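# Slide letter tiles into the board's rail to spell code

## Task

Push letter tiles all the way into the empty rail of the standing board so the letters in the rail read the code printed on the slip. The board is loose; at the end it must stand entirely on the table, unsupported, as upright as it started. Anything that stays in place only because the robot is holding it does not count.

## Robot and tools

Robot: two arms, left_arm and right_arm, each with a two-finger gripper. Both report poses in one shared world frame. Its origin is on the table surface midway between the arms, +z is up, +x reaches out over the table, and left_arm sits on the +y side. The arm names do not correspond to the left or right of any picture. Each gripper's fingers point along its own +z axis and close along its own y axis. The reported end_effector_position is the point between the finger pads, roughly 1 cm short of the tips. At long reach the reported hand position may be somewhat wrong. Mounting plates and the metal frame behind the arms are fixed obstacles.

The row format used by execute_actions and move: one flat list of 14 numbers covering both arms, each number in [-1, 1]. The first 7 are left_arm: dx, dy, dz, rx, ry, rz, opening. The next 7 are right_arm in the same order. Send all 14 even if only one arm moves. dx to rz are an offset, not a pose. They are measured in that gripper's own axes, from its measured pose when the action (or move) began. 1.0 equals 0.6 m of travel or 180 degrees of rotation. rx, ry, rz form a single rotation vector. The opening is absolute, not an offset: +1 is fully open (0.094 m), -1 is closed. A row may carry 12 extra numbers in [0, 1]: joint stiffness scales, left_arm's 6 joints then right_arm's 6, in Joint positions order. They stay in force until changed.

execute_actions(actions): a list of actions run in sequence. Each action is a table of up to 15 rows, one row per 1/30 s step. If there are fewer rows, the last row repeats to fill 15 steps. Every row in an action is measured from the same start pose, the pose at the start of that action, not from the row before. For a call's first action that start pose is the last one reported in a result. An empty list only returns state and images. Per step the commanded pose is clipped to within 70 mm and 16 degrees of the measured pose, so a big offset may need several actions. Results include step readings; HELD next to an arm means part of its row was held back that step.

move(target, speed, blocking): target is one 14-number row as above, with offsets from the pose in the latest result that shows one. Both grippers travel in straight lines and arrive together, taking 0.5 to 10 s; beyond 10 s they stop short. speed is m/s per arm, 0.002 to 0.5, default 0.25; rotation is capped at twice that in rad/s. The opening is sent at the start. Paths do not avoid obstacles or the other arm. Grippers lag and can overshoot the speed, mostly with a stretched arm. Faster contact and targets deeper past contact mean harder hits. blocking=false returns after 0.5 s while motion continues; until a result shows it finished, new moves and execute_actions are refused, so call wait or stop first. The result adds a move: line with the ending (done, off_target, moving, held, fault) and limits (paced = pose clipped; held = some steps blocked, after which the arm may move much faster than speed) plus each gripper's distance from its target. If only one arm is named, the other finished fine.

wait(seconds): 0 to 10 s, arms keep their last command; returns early if a running move ends. stop(): brakes a running move, needs stopping room; fingers keep moving. zoom_image(camera, region): region [x0, y0, x1, y1] in pixels of that camera's latest image, at most 504x504. Cameras: cam_head_left, cam_head_right, cam_low, cam_left_wrist, cam_right_wrist, each 672x504; calibration is given per camera and may be slightly off. show_instructions(): shows the reference pages (here a letter rail manual image). finished_scene(scene): ends the numbered scene permanently once the robot has held the last command; the goal must already hold and keep holding.

Result lines: the state line lists each gripper's position (m) and quat wxyz. Hand target lines show where the controller is currently steering each gripper. grip_measured is the finger opening on the commanded scale; the last Joint positions value is opening in metres. Readings may be off by about 1 mm. pose unreachable means the clearance check altered or blocked that arm's command. FAULT lines mark arm stops. MOTOR HOT appears from 85 °C; at 100 °C an OVER-TEMPERATURE FAULT drops that arm until it cools.

Holding: arms tend to end a centimetre or more too low and can sag under repeated zero offsets. To keep an arm still, send the correcting offset back to its desired pose in a reply's first call and zeros afterwards, aiming higher if it still sags. To grip, command an opening about 0.03 below grip_measured; less than that grips more gently. Finger force tops out near 50 to 62 N per pad, lower for parts under about 2 mm thick.

Avoid: knocking anything off the table (fails the task), tipping or leaning the board, dropping tiles, hard pushes or slams, and letting the arms collide or press each other. Expect occasional tugs on held parts or pushes on loose items. The simulation runs while you think, with the robot holding its last command. Release the board and tiles before finishing so nothing depends on the robot.

Each tool is called after ">>>" by a JSON object that holds its "method" and its "body", one argument or row to a line.

Reference images:

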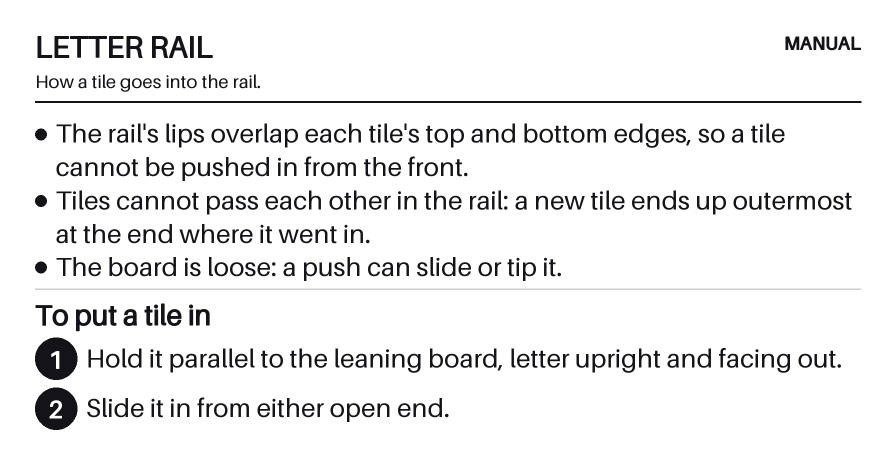

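## Session

>>> {"method": "execute_actions", "body": {
  "actions": []
}}

Scene clock: 0.00 s.
left_arm: end_effector_position=(+0.5467, +0.4562, +0.3676) grip_measured=+1.000 end_effector_quat_wxyz=(-0.025, +0.772, +0.610, -0.175) | right_arm: end_effector_position=(+0.2926, +0.4106, +0.2400) grip_measured=+1.000 end_effector_quat_wxyz=(-0.092, +0.385, +0.763, +0.511)
Joint positions: left_arm=[-0.155  1.169  1.376 -1.499 -0.193  1.847  0.094] | right_arm=[1.116 2.355 1.509 0.474 0.253 1.565 0.094]
Joint velocities: left_arm=[-0.015 -0.015  0.002  0.012 -0.007 -0.081  0.   ] | right_arm=[-0.005 -0.005 -0.017  0.002 -0.081 -0.007  0.   ]
Motor temperatures (°C, as the motors report them): left_arm=[21 23 22 20 19 23] | right_arm=[22 22 24 22 19 20]
Hand target (left_arm): +0.553, +0.459, +0.370; -0.022, +0.772, +0.612, -0.170
Hand target (right_arm): +0.300, +0.415, +0.248; -0.090, +0.387, +0.757, +0.519
Joint stiffness scale: left_arm=[1. 1. 1. 1. 1. 1.] | right_arm=[1. 1. 1. 1. 1. 1.]

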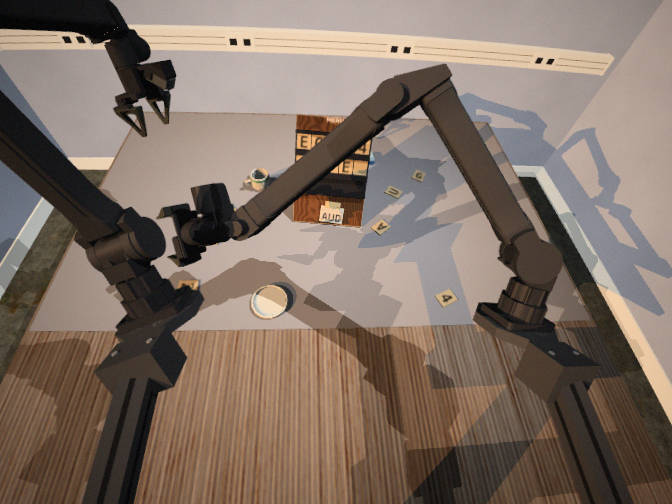

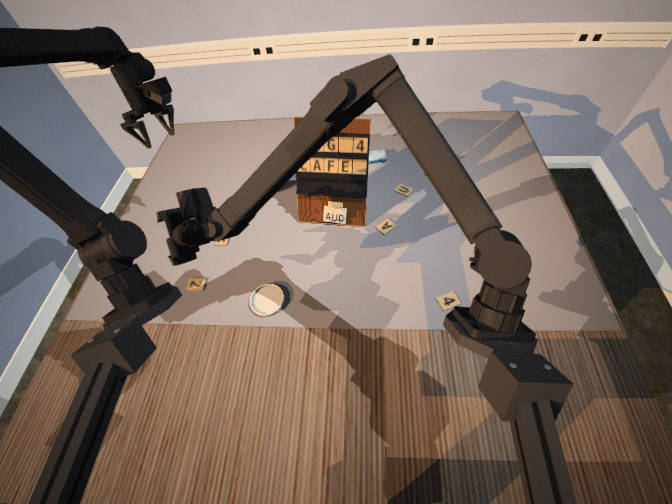

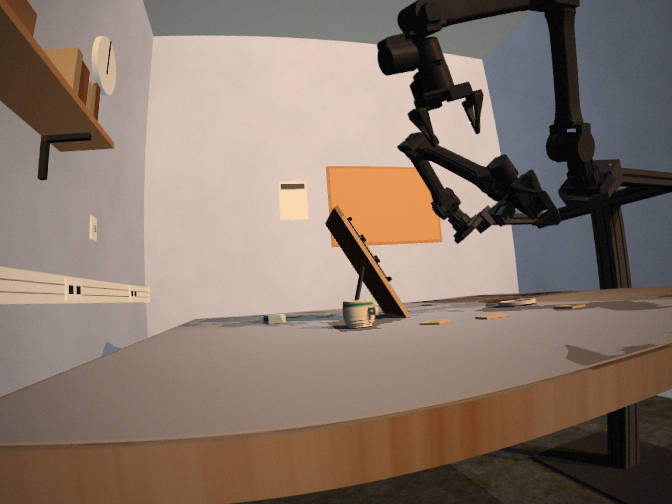

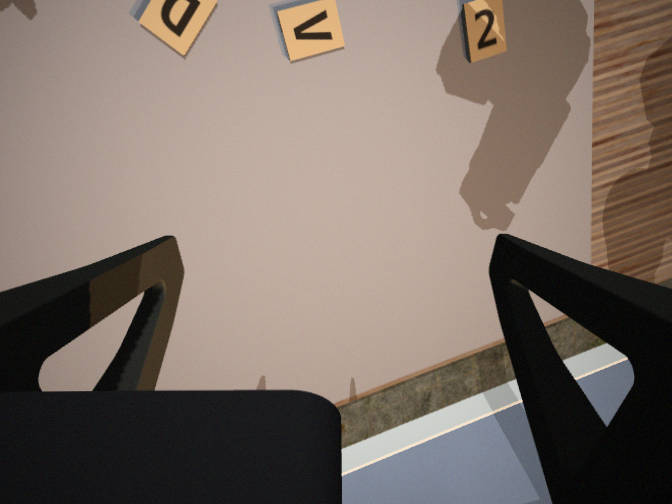

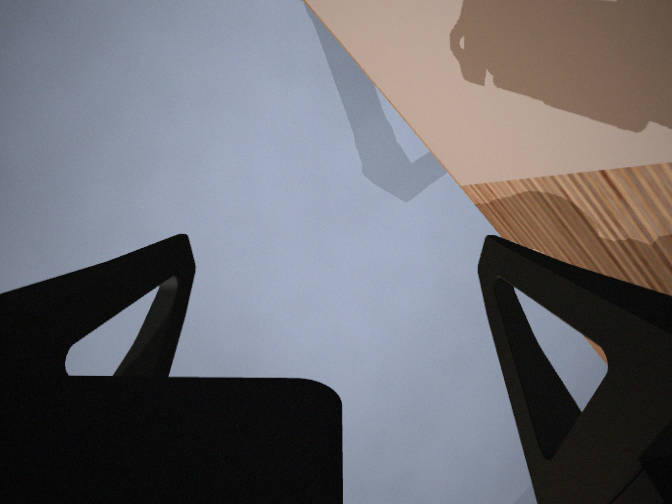

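>>> {"method": "zoom_image", "body": {
  "camera": "cam_head_right",
  "region": [270, 100, 450, 250]
}}

>>> {"method": "zoom_image", "body": {
  "camera": "cam_low",
  "region": [300, 190, 460, 340]
}}

Region (270, 100, 450, 250) of cam_head_right's 672x504 image, scaled by 2.800, with more detail than that image has.

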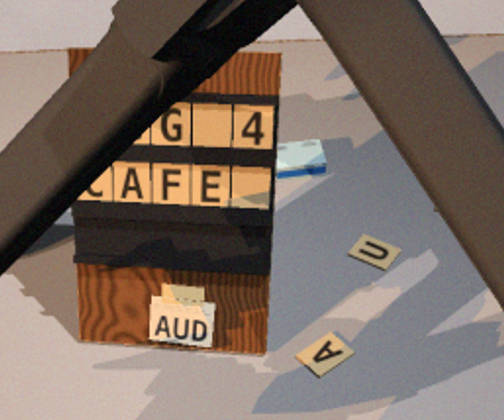

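Region (300, 190, 460, 340) of cam_low's 672x504 image, scaled by 3.150, with more detail than that image has; it fills the top 472 rows of this view, and the rest is white.

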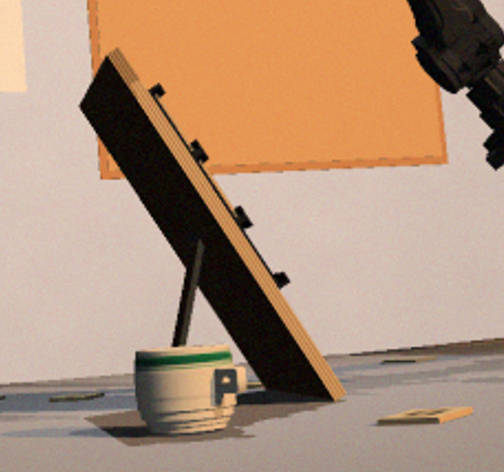

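>>> {"method": "move", "body": {
  "target": [0,0,0,0,0,0,1,-0.636,0.016,-0.93,0.354,-0.064,-0.267,1],
  "speed": 0.3
}}

Scene clock: 89.60 s.
left_arm: end_effector_position=(+0.5467, +0.4562, +0.3676) grip_measured=+1.000 end_effector_quat_wxyz=(-0.025, +0.772, +0.610, -0.175) | right_arm: end_effector_position=(+0.4266, -0.2519, +0.3020) grip_measured=+1.000 end_effector_quat_wxyz=(+0.004, +0.008, +1.000, +0.001)
Joint positions: left_arm=[-0.155  1.169  1.376 -1.499 -0.193  1.847  0.094] | right_arm=[ 0.472  0.97   0.814 -0.917  0.514  0.473  0.094]
Joint velocities: left_arm=[ 0.015  0.005 -0.007  0.007 -0.007  0.022  0.   ] | right_arm=[-0.005  0.005 -0.012 -0.007  0.037  0.022  0.   ]
Motor temperatures (°C, as the motors report them): left_arm=[21 28 30 20 19 23] | right_arm=[25 26 27 22 19 20]
Hand target (left_arm): +0.547, +0.456, +0.368; -0.025, +0.772, +0.610, -0.175
Hand target (right_arm): +0.423, -0.254, +0.301; -0.000, -0.002, +1.000, -0.001
Off the commanded pose (left_arm): 0.000 m, 0 deg.
Off the commanded pose (right_arm): 0.007 m, 1 deg.
Joint stiffness scale: left_arm=[1. 1. 1. 1. 1. 1.] | right_arm=[1. 1. 1. 1. 1. 1.]
move: done
camera_calibration (this result's frames):
cam_right_wrist: T_world_to_cam=[[-0.0190227, -0.999802, 0.00577619, -0.242503], [-0.807677, 0.018772, 0.589326, 0.174231], [-0.589318, 0.00654527, -0.807875, 0.622336], [0, 0, 0, 1]] pos_world=[0.502863, -0.249799, 0.401491]

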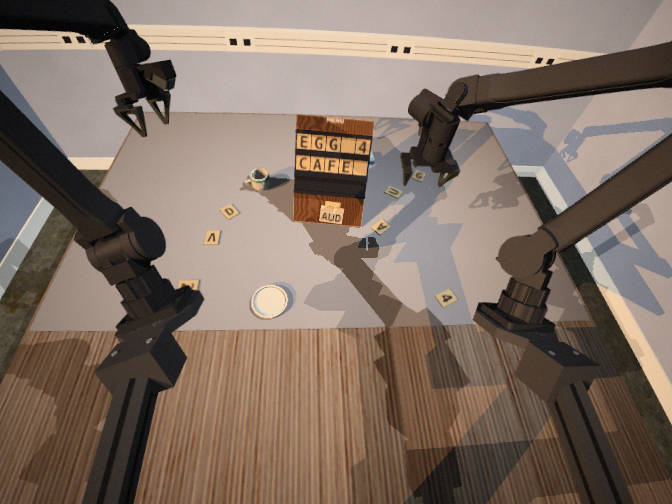

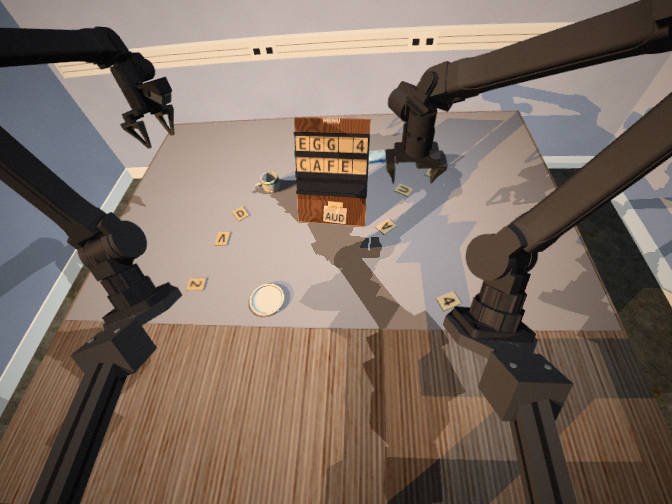

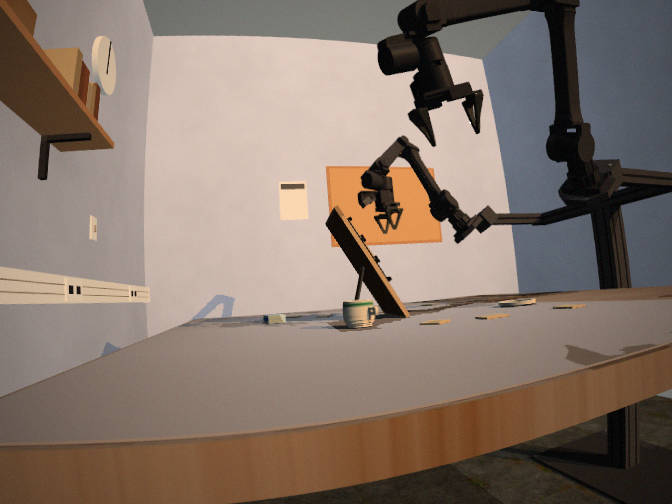

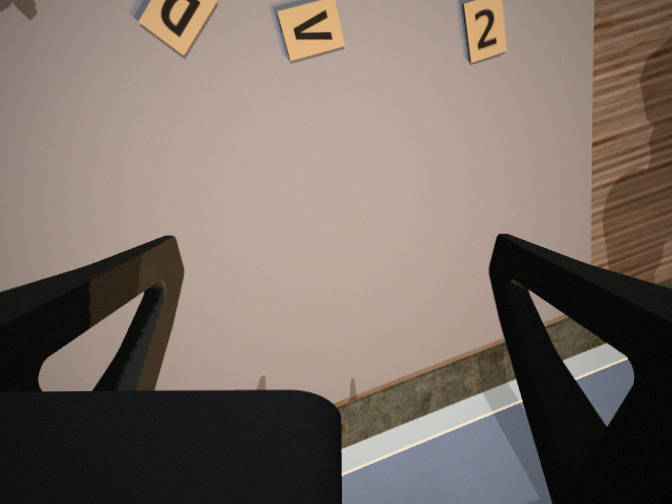

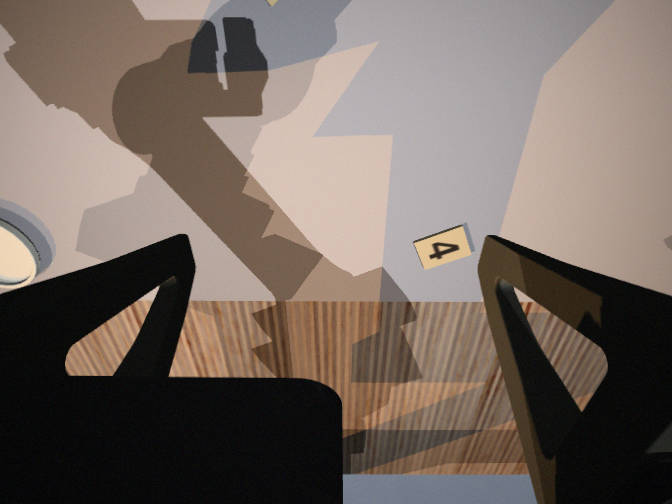

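>>> {"method": "move", "body": {
  "target": [0,0,0,0,0,0,1,-0.16,0.03,0.3,0,0,0,1],
  "speed": 0.25
}}

Scene clock: 96.10 s.
left_arm: end_effector_position=(+0.5467, +0.4562, +0.3676) grip_measured=+1.000 end_effector_quat_wxyz=(-0.025, +0.772, +0.610, -0.175) | right_arm: end_effector_position=(+0.5095, -0.2353, +0.1184) grip_measured=+1.000 end_effector_quat_wxyz=(-0.009, +0.008, +1.000, -0.002)
Joint positions: left_arm=[-0.155  1.169  1.376 -1.499 -0.193  1.847  0.094] | right_arm=[ 0.218  1.499  0.992 -0.491  0.38   0.244  0.094]
Joint velocities: left_arm=[ 0.005 -0.005 -0.002 -0.002 -0.066 -0.007  0.   ] | right_arm=[ 0.005 -0.005 -0.012  0.007 -0.022  0.007  0.   ]
Motor temperatures (°C, as the motors report them): left_arm=[21 28 29 20 19 23] | right_arm=[24 25 27 22 19 20]
Hand target (left_arm): +0.547, +0.456, +0.368; -0.025, +0.772, +0.610, -0.175
Hand target (right_arm): +0.525, -0.235, +0.121; +0.004, +0.008, +1.000, +0.000
Off the commanded pose (left_arm): 0.000 m, 0 deg.
Off the commanded pose (right_arm): 0.015 m, 2 deg.
Joint stiffness scale: left_arm=[1. 1. 1. 1. 1. 1.] | right_arm=[1. 1. 1. 1. 1. 1.]
move: off_target (right_arm)
camera_calibration (this result's frames):
cam_right_wrist: T_world_to_cam=[[-0.0199042, -0.999726, 0.0123343, -0.223524], [-0.792199, 0.0232961, 0.609818, 0.339825], [-0.609938, 0.00236674, -0.792446, 0.530491], [0, 0, 0, 1]] pos_world=[0.588327, -0.232635, 0.215911]

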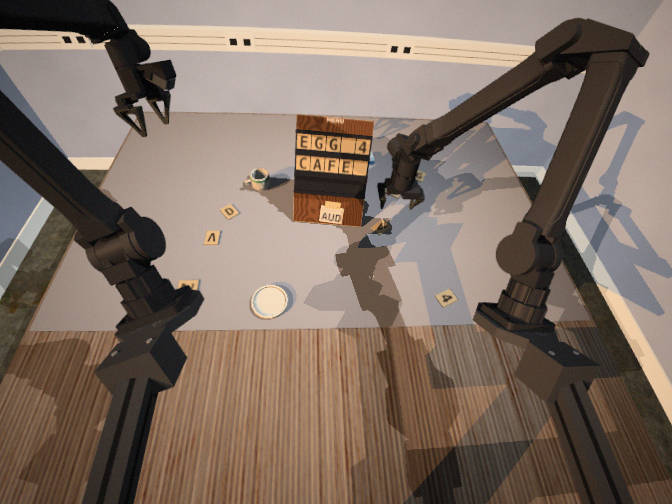

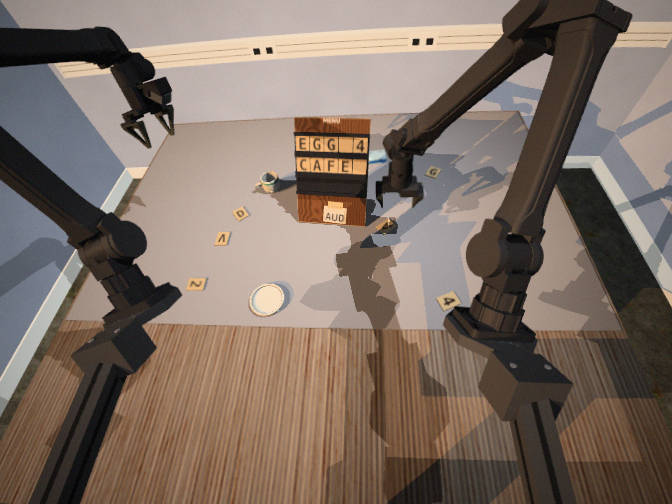

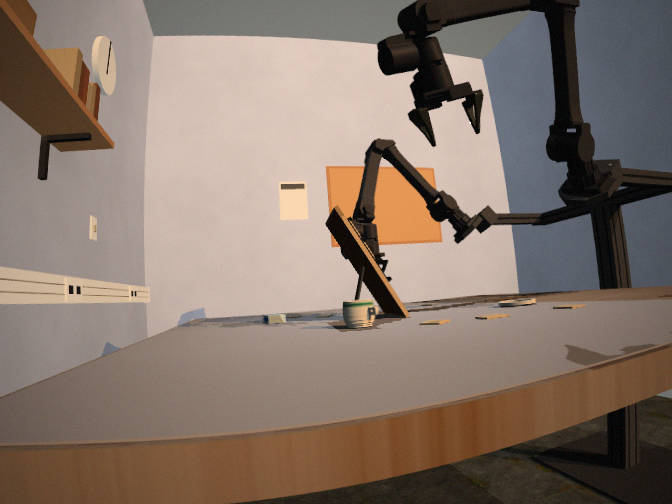

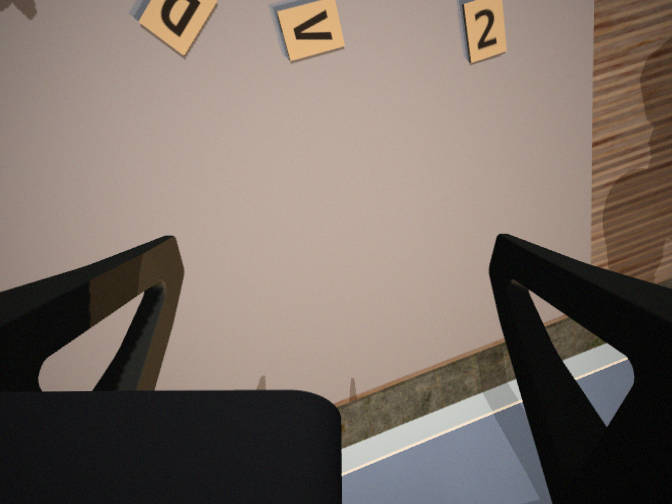

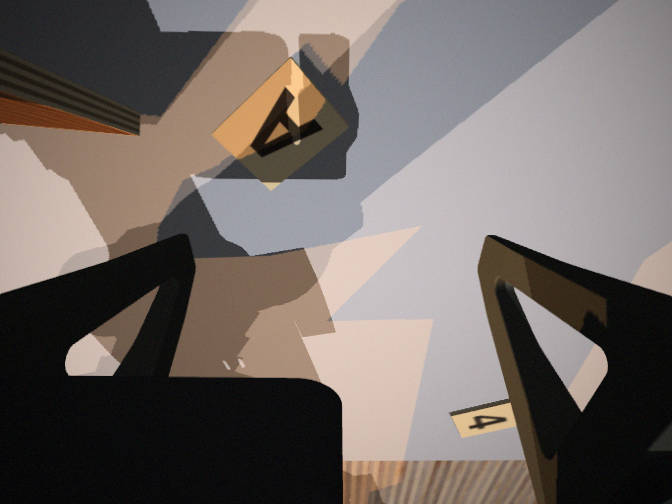

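>>> {"method": "zoom_image", "body": {
  "camera": "cam_right_wrist",
  "region": [190, 40, 370, 200]
}}

Region (190, 40, 370, 200) of cam_right_wrist's 672x504 image, scaled by 2.800, with more detail than that image has.

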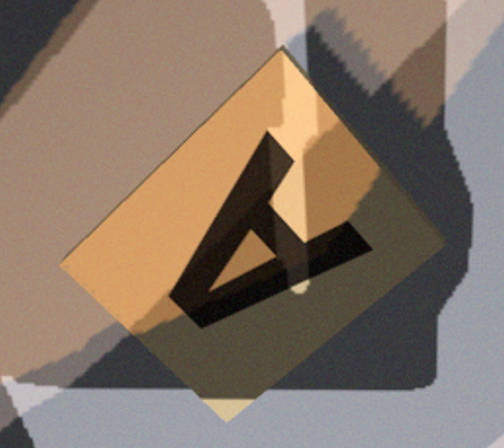

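>>> {"method": "move", "body": {
  "target": [0,0,0,0,0,0,1,0.003,0.052,0.097,0,0,-0.722,0.4],
  "speed": 0.4
}}

Scene clock: 128.47 s.
left_arm: end_effector_position=(+0.5467, +0.4562, +0.3676) grip_measured=+1.000 end_effector_quat_wxyz=(-0.025, +0.772, +0.610, -0.175) | right_arm: end_effector_position=(+0.4987, -0.2132, +0.0616) grip_measured=+0.402 end_effector_quat_wxyz=(+0.014, +0.898, -0.439, -0.011)
Joint positions: left_arm=[-0.155  1.169  1.376 -1.499 -0.193  1.847  0.094] | right_arm=[ 0.223  1.658  1.023 -0.384  0.39  -1.994  0.066]
Joint velocities: left_arm=[-0.015  0.005 -0.007 -0.002  0.007  0.007  0.   ] | right_arm=[-0.005 -0.015 -0.002 -0.002 -0.051 -0.007  0.   ]
Motor temperatures (°C, as the motors report them): left_arm=[21 29 29 20 19 23] | right_arm=[24 25 26 22 19 20]
Hand target (left_arm): +0.547, +0.456, +0.368; -0.025, +0.772, +0.610, -0.175
Hand target (right_arm): +0.507, -0.204, +0.060; +0.006, +0.903, -0.430, -0.007
Off the commanded pose (left_arm): 0.000 m, 0 deg.
Off the commanded pose (right_arm): 0.012 m, 2 deg.
Joint stiffness scale: left_arm=[1. 1. 1. 1. 1. 1.] | right_arm=[1. 1. 1. 1. 1. 1.]
move: off_target (right_arm)
camera_calibration (this result's frames):
cam_right_wrist: T_world_to_cam=[[0.790277, 0.612091, -0.028404, -0.258852], [0.507791, -0.628261, 0.589438, -0.420552], [0.342945, -0.480242, -0.807314, -0.0983412], [0, 0, 0, 1]] pos_world=[0.451843, -0.153003, 0.161145]

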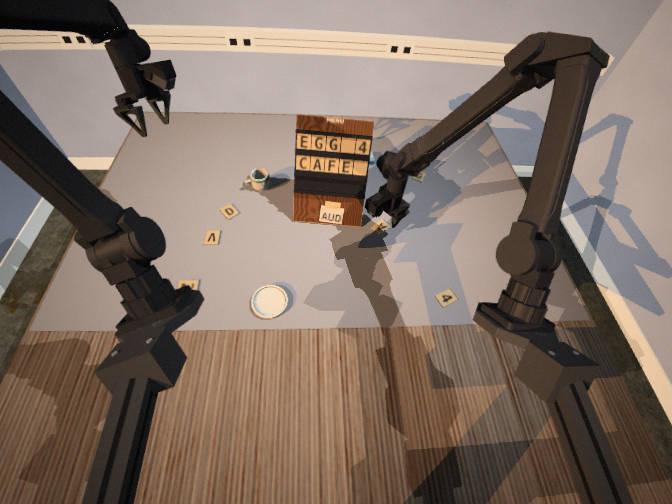

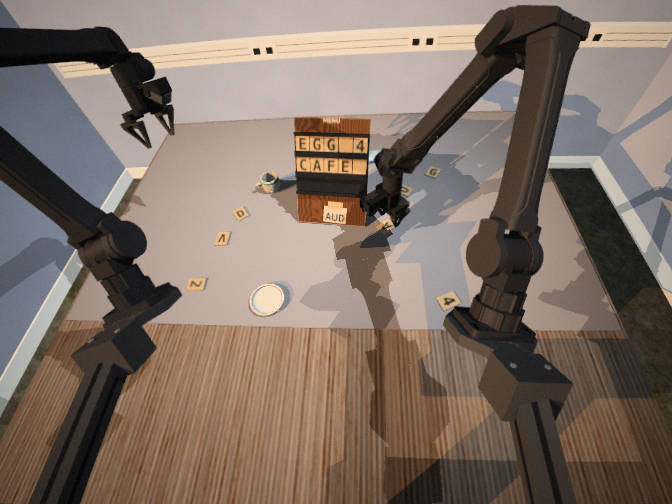

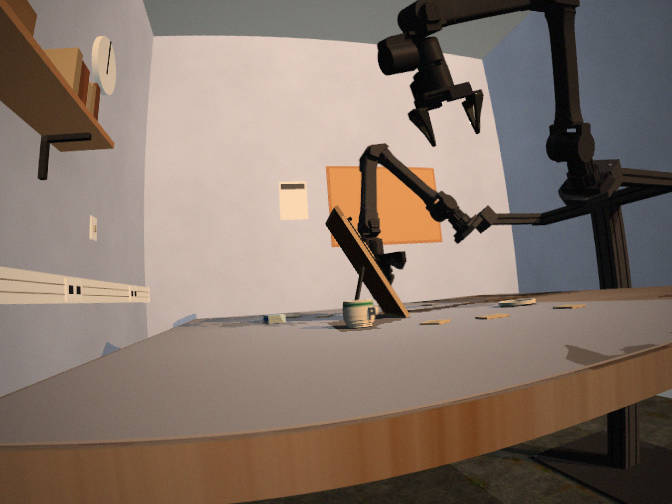

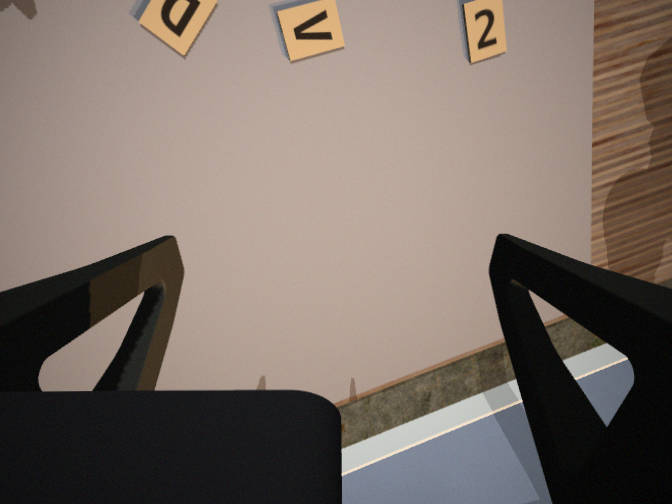

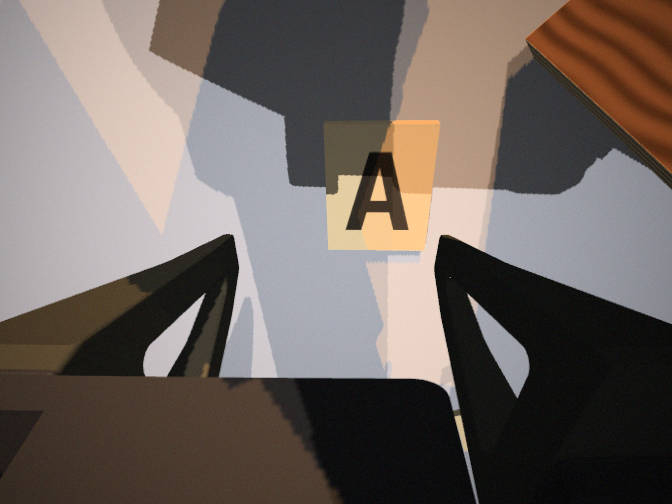

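>>> {"method": "move", "body": {
  "target": [0,0,0,0,0,0,1,0.01,-0.031,0.05,0,0,0,0.4],
  "speed": 0.1
}}

Scene clock: 139.13 s.
left_arm: end_effector_position=(+0.5467, +0.4562, +0.3676) grip_measured=+1.000 end_effector_quat_wxyz=(-0.025, +0.772, +0.610, -0.175) | right_arm: end_effector_position=(+0.5061, -0.2058, +0.0351) grip_measured=+0.402 end_effector_quat_wxyz=(+0.018, +0.898, -0.439, -0.017)
Joint positions: left_arm=[-0.155  1.169  1.376 -1.499 -0.193  1.847  0.094] | right_arm=[ 0.212  1.738  1.083 -0.374  0.383 -1.998  0.066]
Joint velocities: left_arm=[-0.005  0.005  0.002  0.007 -0.022 -0.022  0.   ] | right_arm=[-0.005 -0.015 -0.002  0.007 -0.007 -0.037 -0.001]
Motor temperatures (°C, as the motors report them): left_arm=[21 29 29 20 19 23] | right_arm=[24 25 26 22 19 20]
Hand target (left_arm): +0.547, +0.456, +0.368; -0.025, +0.772, +0.610, -0.175
Hand target (right_arm): +0.516, -0.207, +0.031; +0.015, +0.898, -0.439, -0.011
Off the commanded pose (left_arm): 0.000 m, 0 deg.
Off the commanded pose (right_arm): 0.011 m, 1 deg.
Joint stiffness scale: left_arm=[1. 1. 1. 1. 1. 1.] | right_arm=[1. 1. 1. 1. 1. 1.]
move: off_target (right_arm)
camera_calibration (this result's frames):
cam_right_wrist: T_world_to_cam=[[0.79022, 0.611568, -0.0391997, -0.269654], [0.515032, -0.628096, 0.583299, -0.407452], [0.332106, -0.481124, -0.811311, -0.113242], [0, 0, 0, 1]] pos_world=[0.460545, -0.145491, 0.135222]

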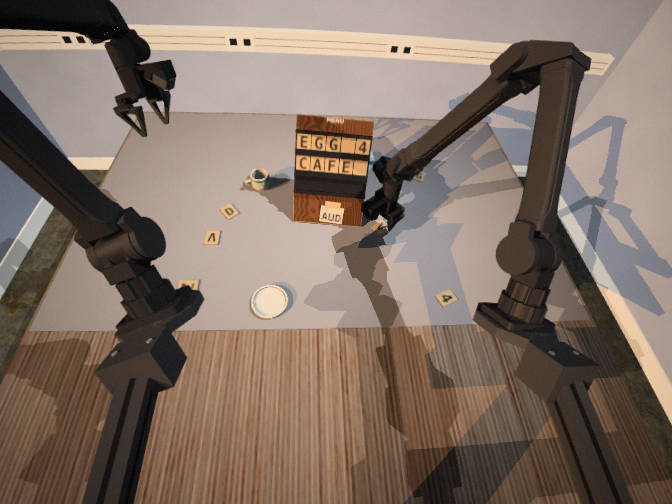

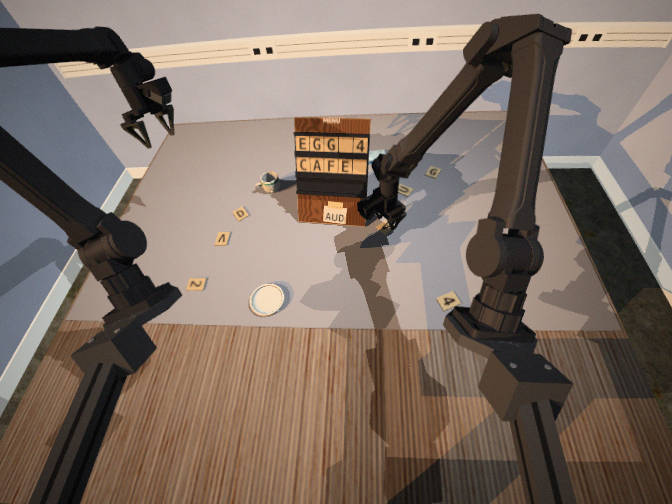

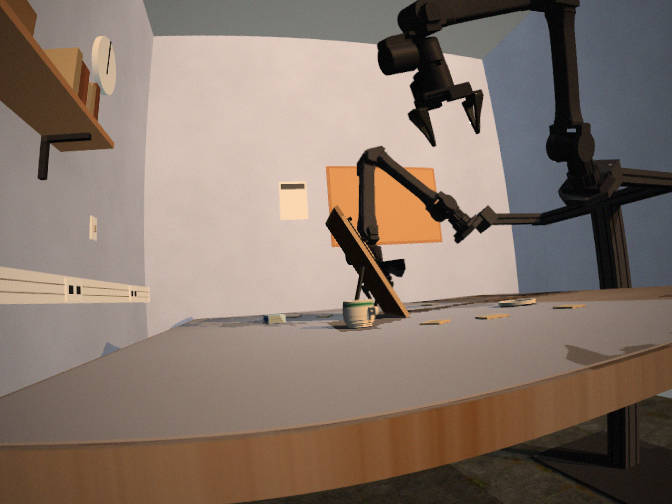

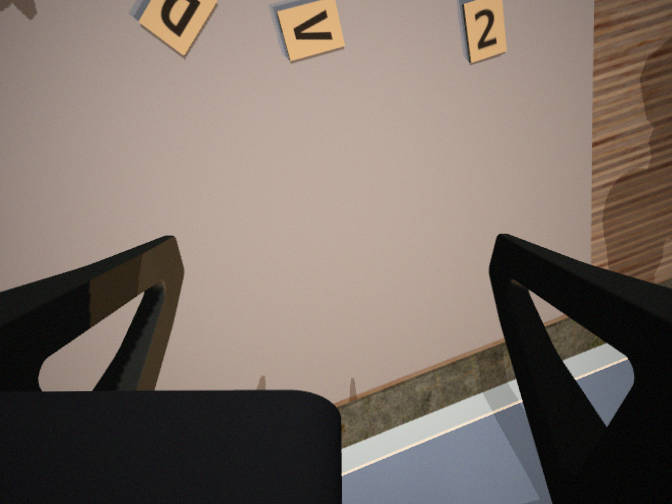

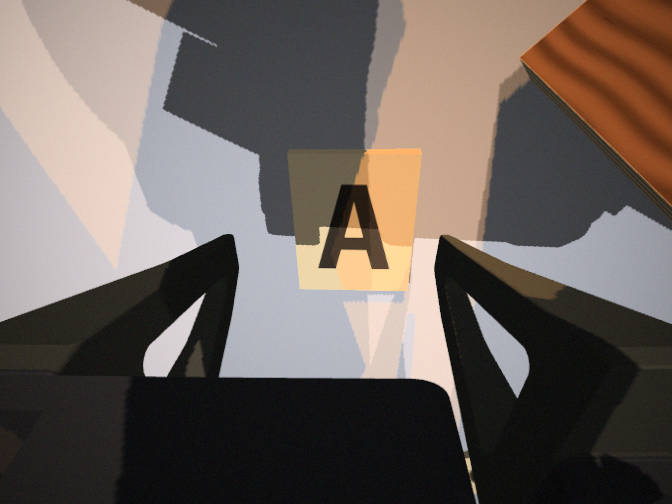

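>>> {"method": "move", "body": {
  "target": [0,0,0,0,0,0,1,0.023,-0.0243,0.03,0.02,0.006,0,0.4],
  "speed": 0.05
}}

Scene clock: 149.80 s.
left_arm: end_effector_position=(+0.5467, +0.4562, +0.3676) grip_measured=+1.000 end_effector_quat_wxyz=(-0.025, +0.772, +0.610, -0.175) | right_arm: end_effector_position=(+0.5175, -0.2065, +0.0222) grip_measured=+0.402 end_effector_quat_wxyz=(-0.005, +0.898, -0.441, +0.001)
Joint positions: left_arm=[-0.155  1.169  1.376 -1.499 -0.193  1.847  0.094] | right_arm=[ 0.193  1.761  1.083 -0.285  0.359 -2.034  0.066]
Joint velocities: left_arm=[ 0.015  0.005 -0.022 -0.012  0.095  0.037  0.   ] | right_arm=[-0.015 -0.015 -0.007  0.017  0.007 -0.007 -0.001]
Motor temperatures (°C, as the motors report them): left_arm=[22 29 29 20 19 23] | right_arm=[24 26 26 22 19 20]
Hand target (left_arm): +0.547, +0.456, +0.368; -0.025, +0.772, +0.610, -0.175
Hand target (right_arm): +0.525, -0.208, +0.016; -0.006, +0.898, -0.439, +0.005
Off the commanded pose (left_arm): 0.000 m, 0 deg.
Off the commanded pose (right_arm): 0.010 m, 1 deg.
Joint stiffness scale: left_arm=[1. 1. 1. 1. 1. 1.] | right_arm=[1. 1. 1. 1. 1. 1.]
move: done
camera_calibration (this result's frames):
cam_right_wrist: T_world_to_cam=[[0.792901, 0.609134, 0.0162664, -0.281896], [0.482725, -0.6442, 0.593282, -0.393086], [0.371867, -0.462561, -0.804831, -0.14481], [0, 0, 0, 1]] pos_world=[0.467118, -0.148497, 0.121249]

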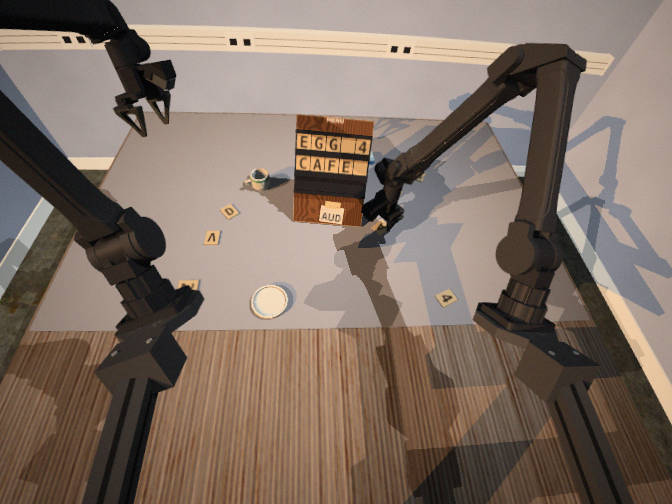

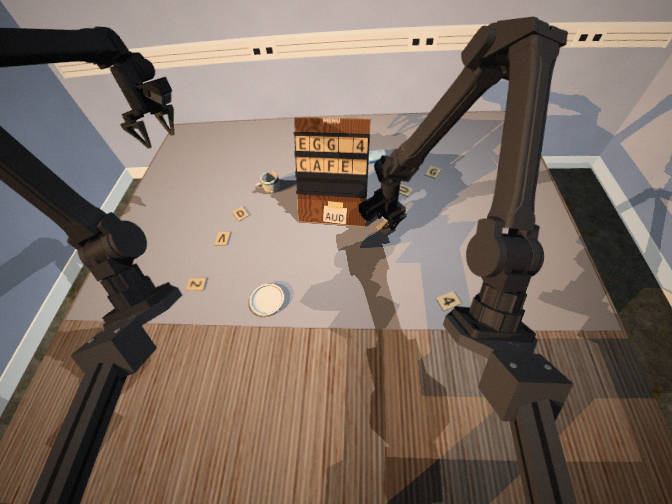

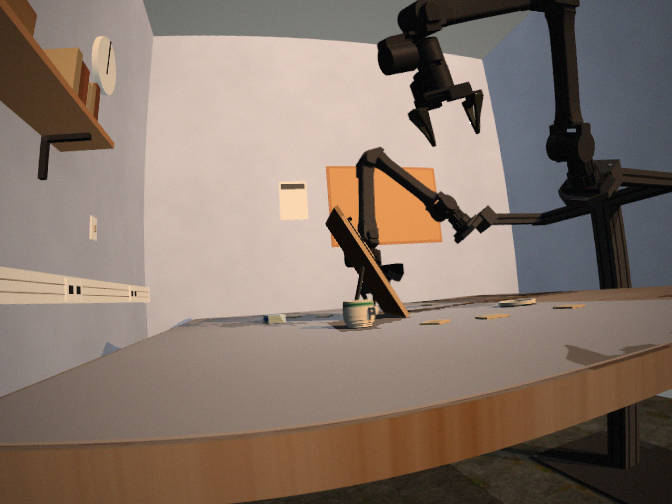

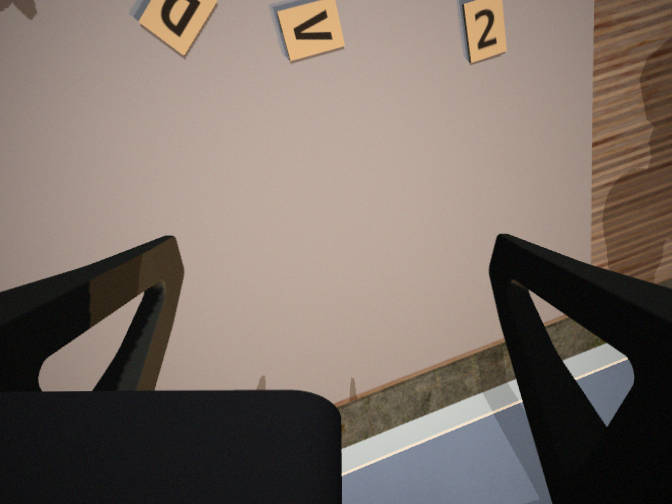

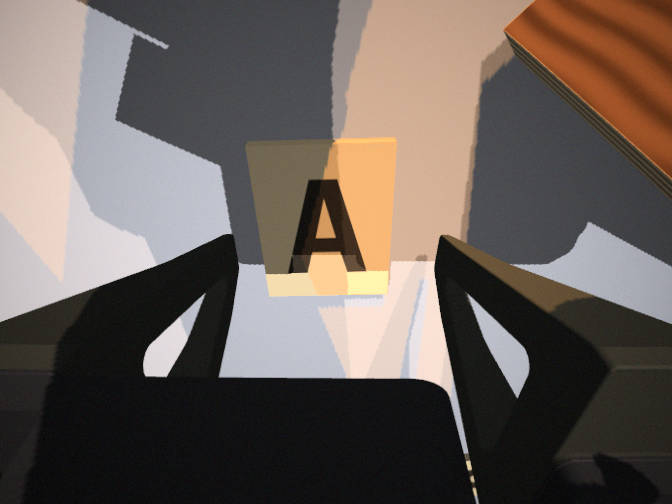

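>>> {"method": "move", "body": {
  "target": [0,0,0,0,0,0,1,0.0097,-0.002,0.028,0,0,0,0.4],
  "speed": 0.03
}}

Scene clock: 158.60 s.
left_arm: end_effector_position=(+0.5467, +0.4562, +0.3676) grip_measured=+1.000 end_effector_quat_wxyz=(-0.025, +0.772, +0.610, -0.175) | right_arm: end_effector_position=(+0.5134, -0.2085, +0.0117) grip_measured=+0.401 end_effector_quat_wxyz=(-0.003, +0.898, -0.441, -0.005)
Joint positions: left_arm=[-0.155  1.169  1.376 -1.499 -0.193  1.847  0.094] | right_arm=[ 0.182  1.783  1.087 -0.275  0.35  -2.039  0.066]
Joint velocities: left_arm=[-0.024  0.005  0.002  0.002 -0.007  0.051  0.   ] | right_arm=[-0.005 -0.015 -0.017 -0.007 -0.037 -0.051  0.   ]
Motor temperatures (°C, as the motors report them): left_arm=[22 29 29 20 19 23] | right_arm=[24 26 26 22 19 20]
Hand target (left_arm): +0.547, +0.456, +0.368; -0.025, +0.772, +0.610, -0.175
Hand target (right_arm): +0.522, -0.211, +0.005; -0.005, +0.898, -0.441, +0.001
Off the commanded pose (left_arm): 0.000 m, 0 deg.
Off the commanded pose (right_arm): 0.011 m, 1 deg.
Joint stiffness scale: left_arm=[1. 1. 1. 1. 1. 1.] | right_arm=[1. 1. 1. 1. 1. 1.]
move: off_target (right_arm)
camera_calibration (this result's frames):
cam_right_wrist: T_world_to_cam=[[0.793441, 0.608593, 0.00803479, -0.277555], [0.489021, -0.645299, 0.586897, -0.389581], [0.362367, -0.461739, -0.809622, -0.147502], [0, 0, 0, 1]] pos_world=[0.464186, -0.150585, 0.111453]

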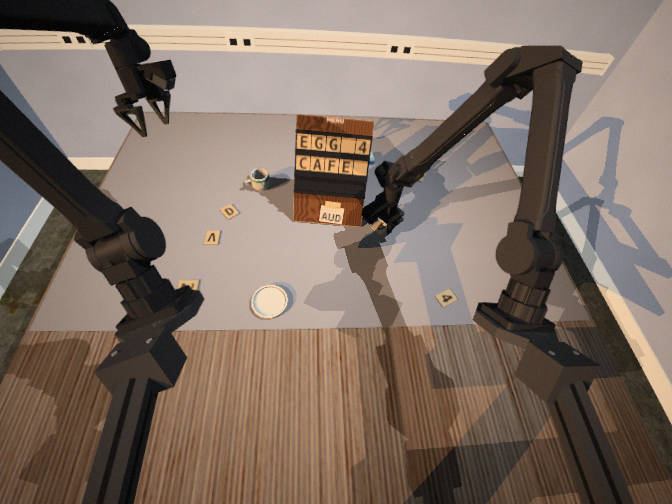

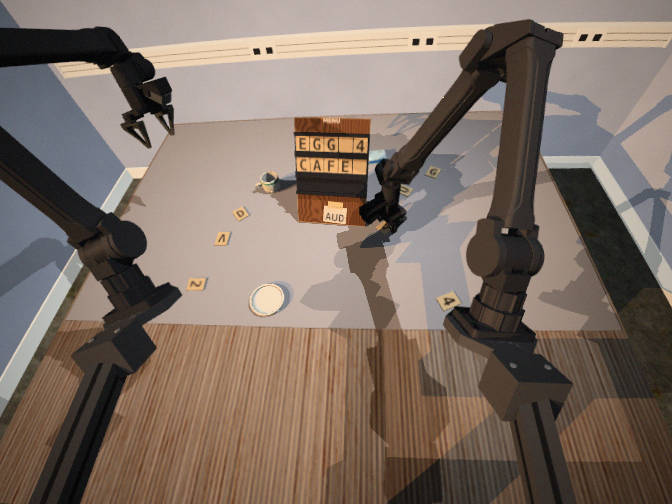

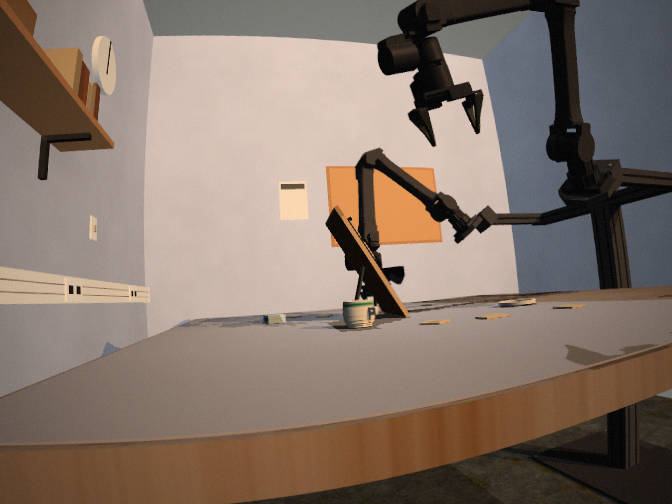

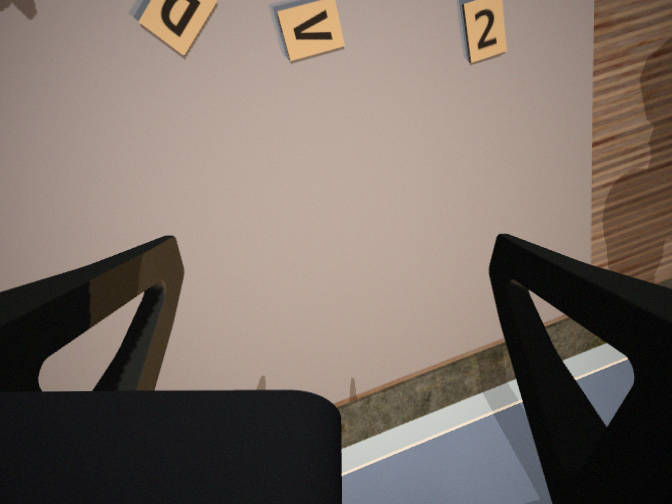

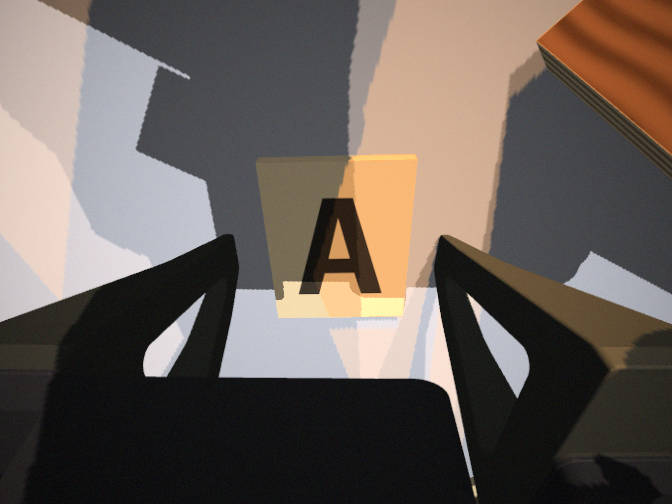

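>>> {"method": "move", "body": {
  "target": [0,0,0,0,0,0,1,0.012,-0.0088,0.0178,0.003,0.002,0,0.4],
  "speed": 0.02
}}

Scene clock: 162.57 s.
left_arm: end_effector_position=(+0.5467, +0.4562, +0.3676) grip_measured=+1.000 end_effector_quat_wxyz=(-0.025, +0.772, +0.610, -0.175) | right_arm: end_effector_position=(+0.5136, -0.2085, +0.0116) grip_measured=+0.401 end_effector_quat_wxyz=(-0.004, +0.898, -0.440, -0.005)
Joint positions: left_arm=[-0.155  1.169  1.376 -1.499 -0.193  1.847  0.094] | right_arm=[ 0.181  1.783  1.087 -0.274  0.347 -2.041  0.066]
Joint velocities: left_arm=[-0.015 -0.005  0.002 -0.007 -0.022 -0.022  0.   ] | right_arm=[-0.005  0.005 -0.002 -0.002 -0.051 -0.007  0.001]
Motor temperatures (°C, as the motors report them): left_arm=[22 29 29 20 19 23] | right_arm=[24 26 26 22 19 20]
Hand target (left_arm): +0.547, +0.456, +0.368; -0.025, +0.772, +0.610, -0.175
Hand target (right_arm): +0.522, -0.211, +0.001; -0.006, +0.898, -0.441, +0.000
Off the commanded pose (left_arm): 0.000 m, 0 deg.
Off the commanded pose (right_arm): 0.014 m, 1 deg.
Joint stiffness scale: left_arm=[1. 1. 1. 1. 1. 1.] | right_arm=[1. 1. 1. 1. 1. 1.]
move: off_target (right_arm)
camera_calibration (this result's frames):
cam_right_wrist: T_world_to_cam=[[0.792575, 0.609701, 0.0095062, -0.277034], [0.489888, -0.645953, 0.585452, -0.390101], [0.363091, -0.459358, -0.810651, -0.147497], [0, 0, 0, 1]] pos_world=[0.46423, -0.150833, 0.111451]

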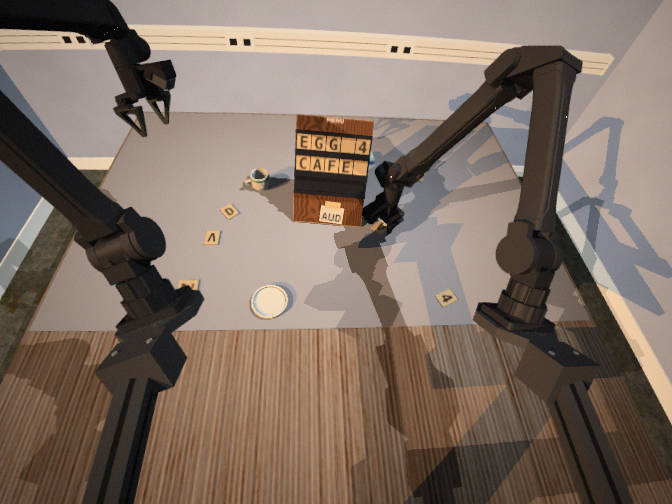

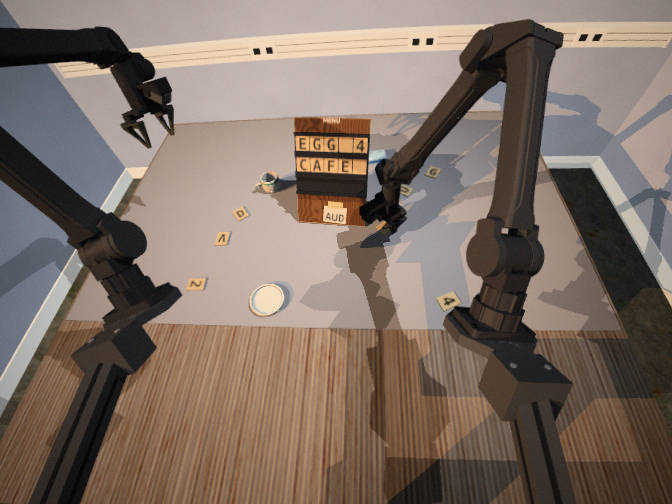

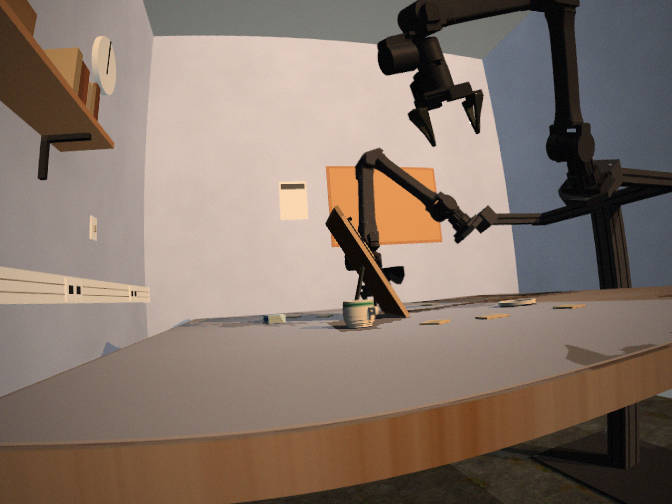

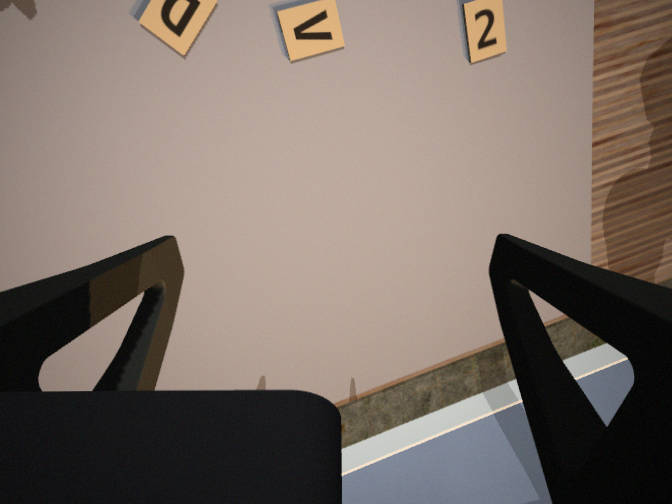

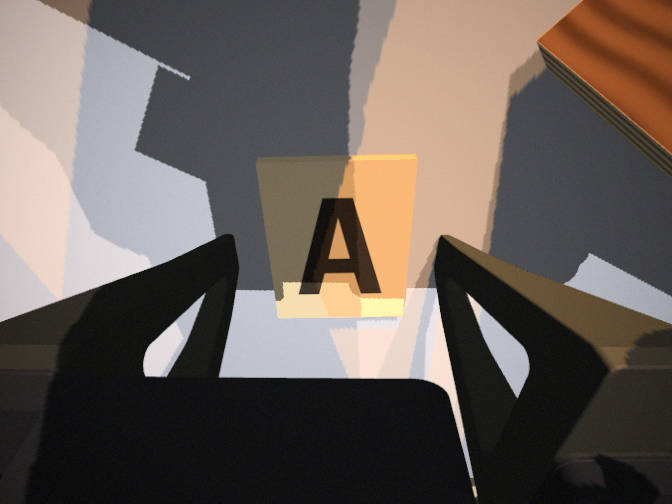

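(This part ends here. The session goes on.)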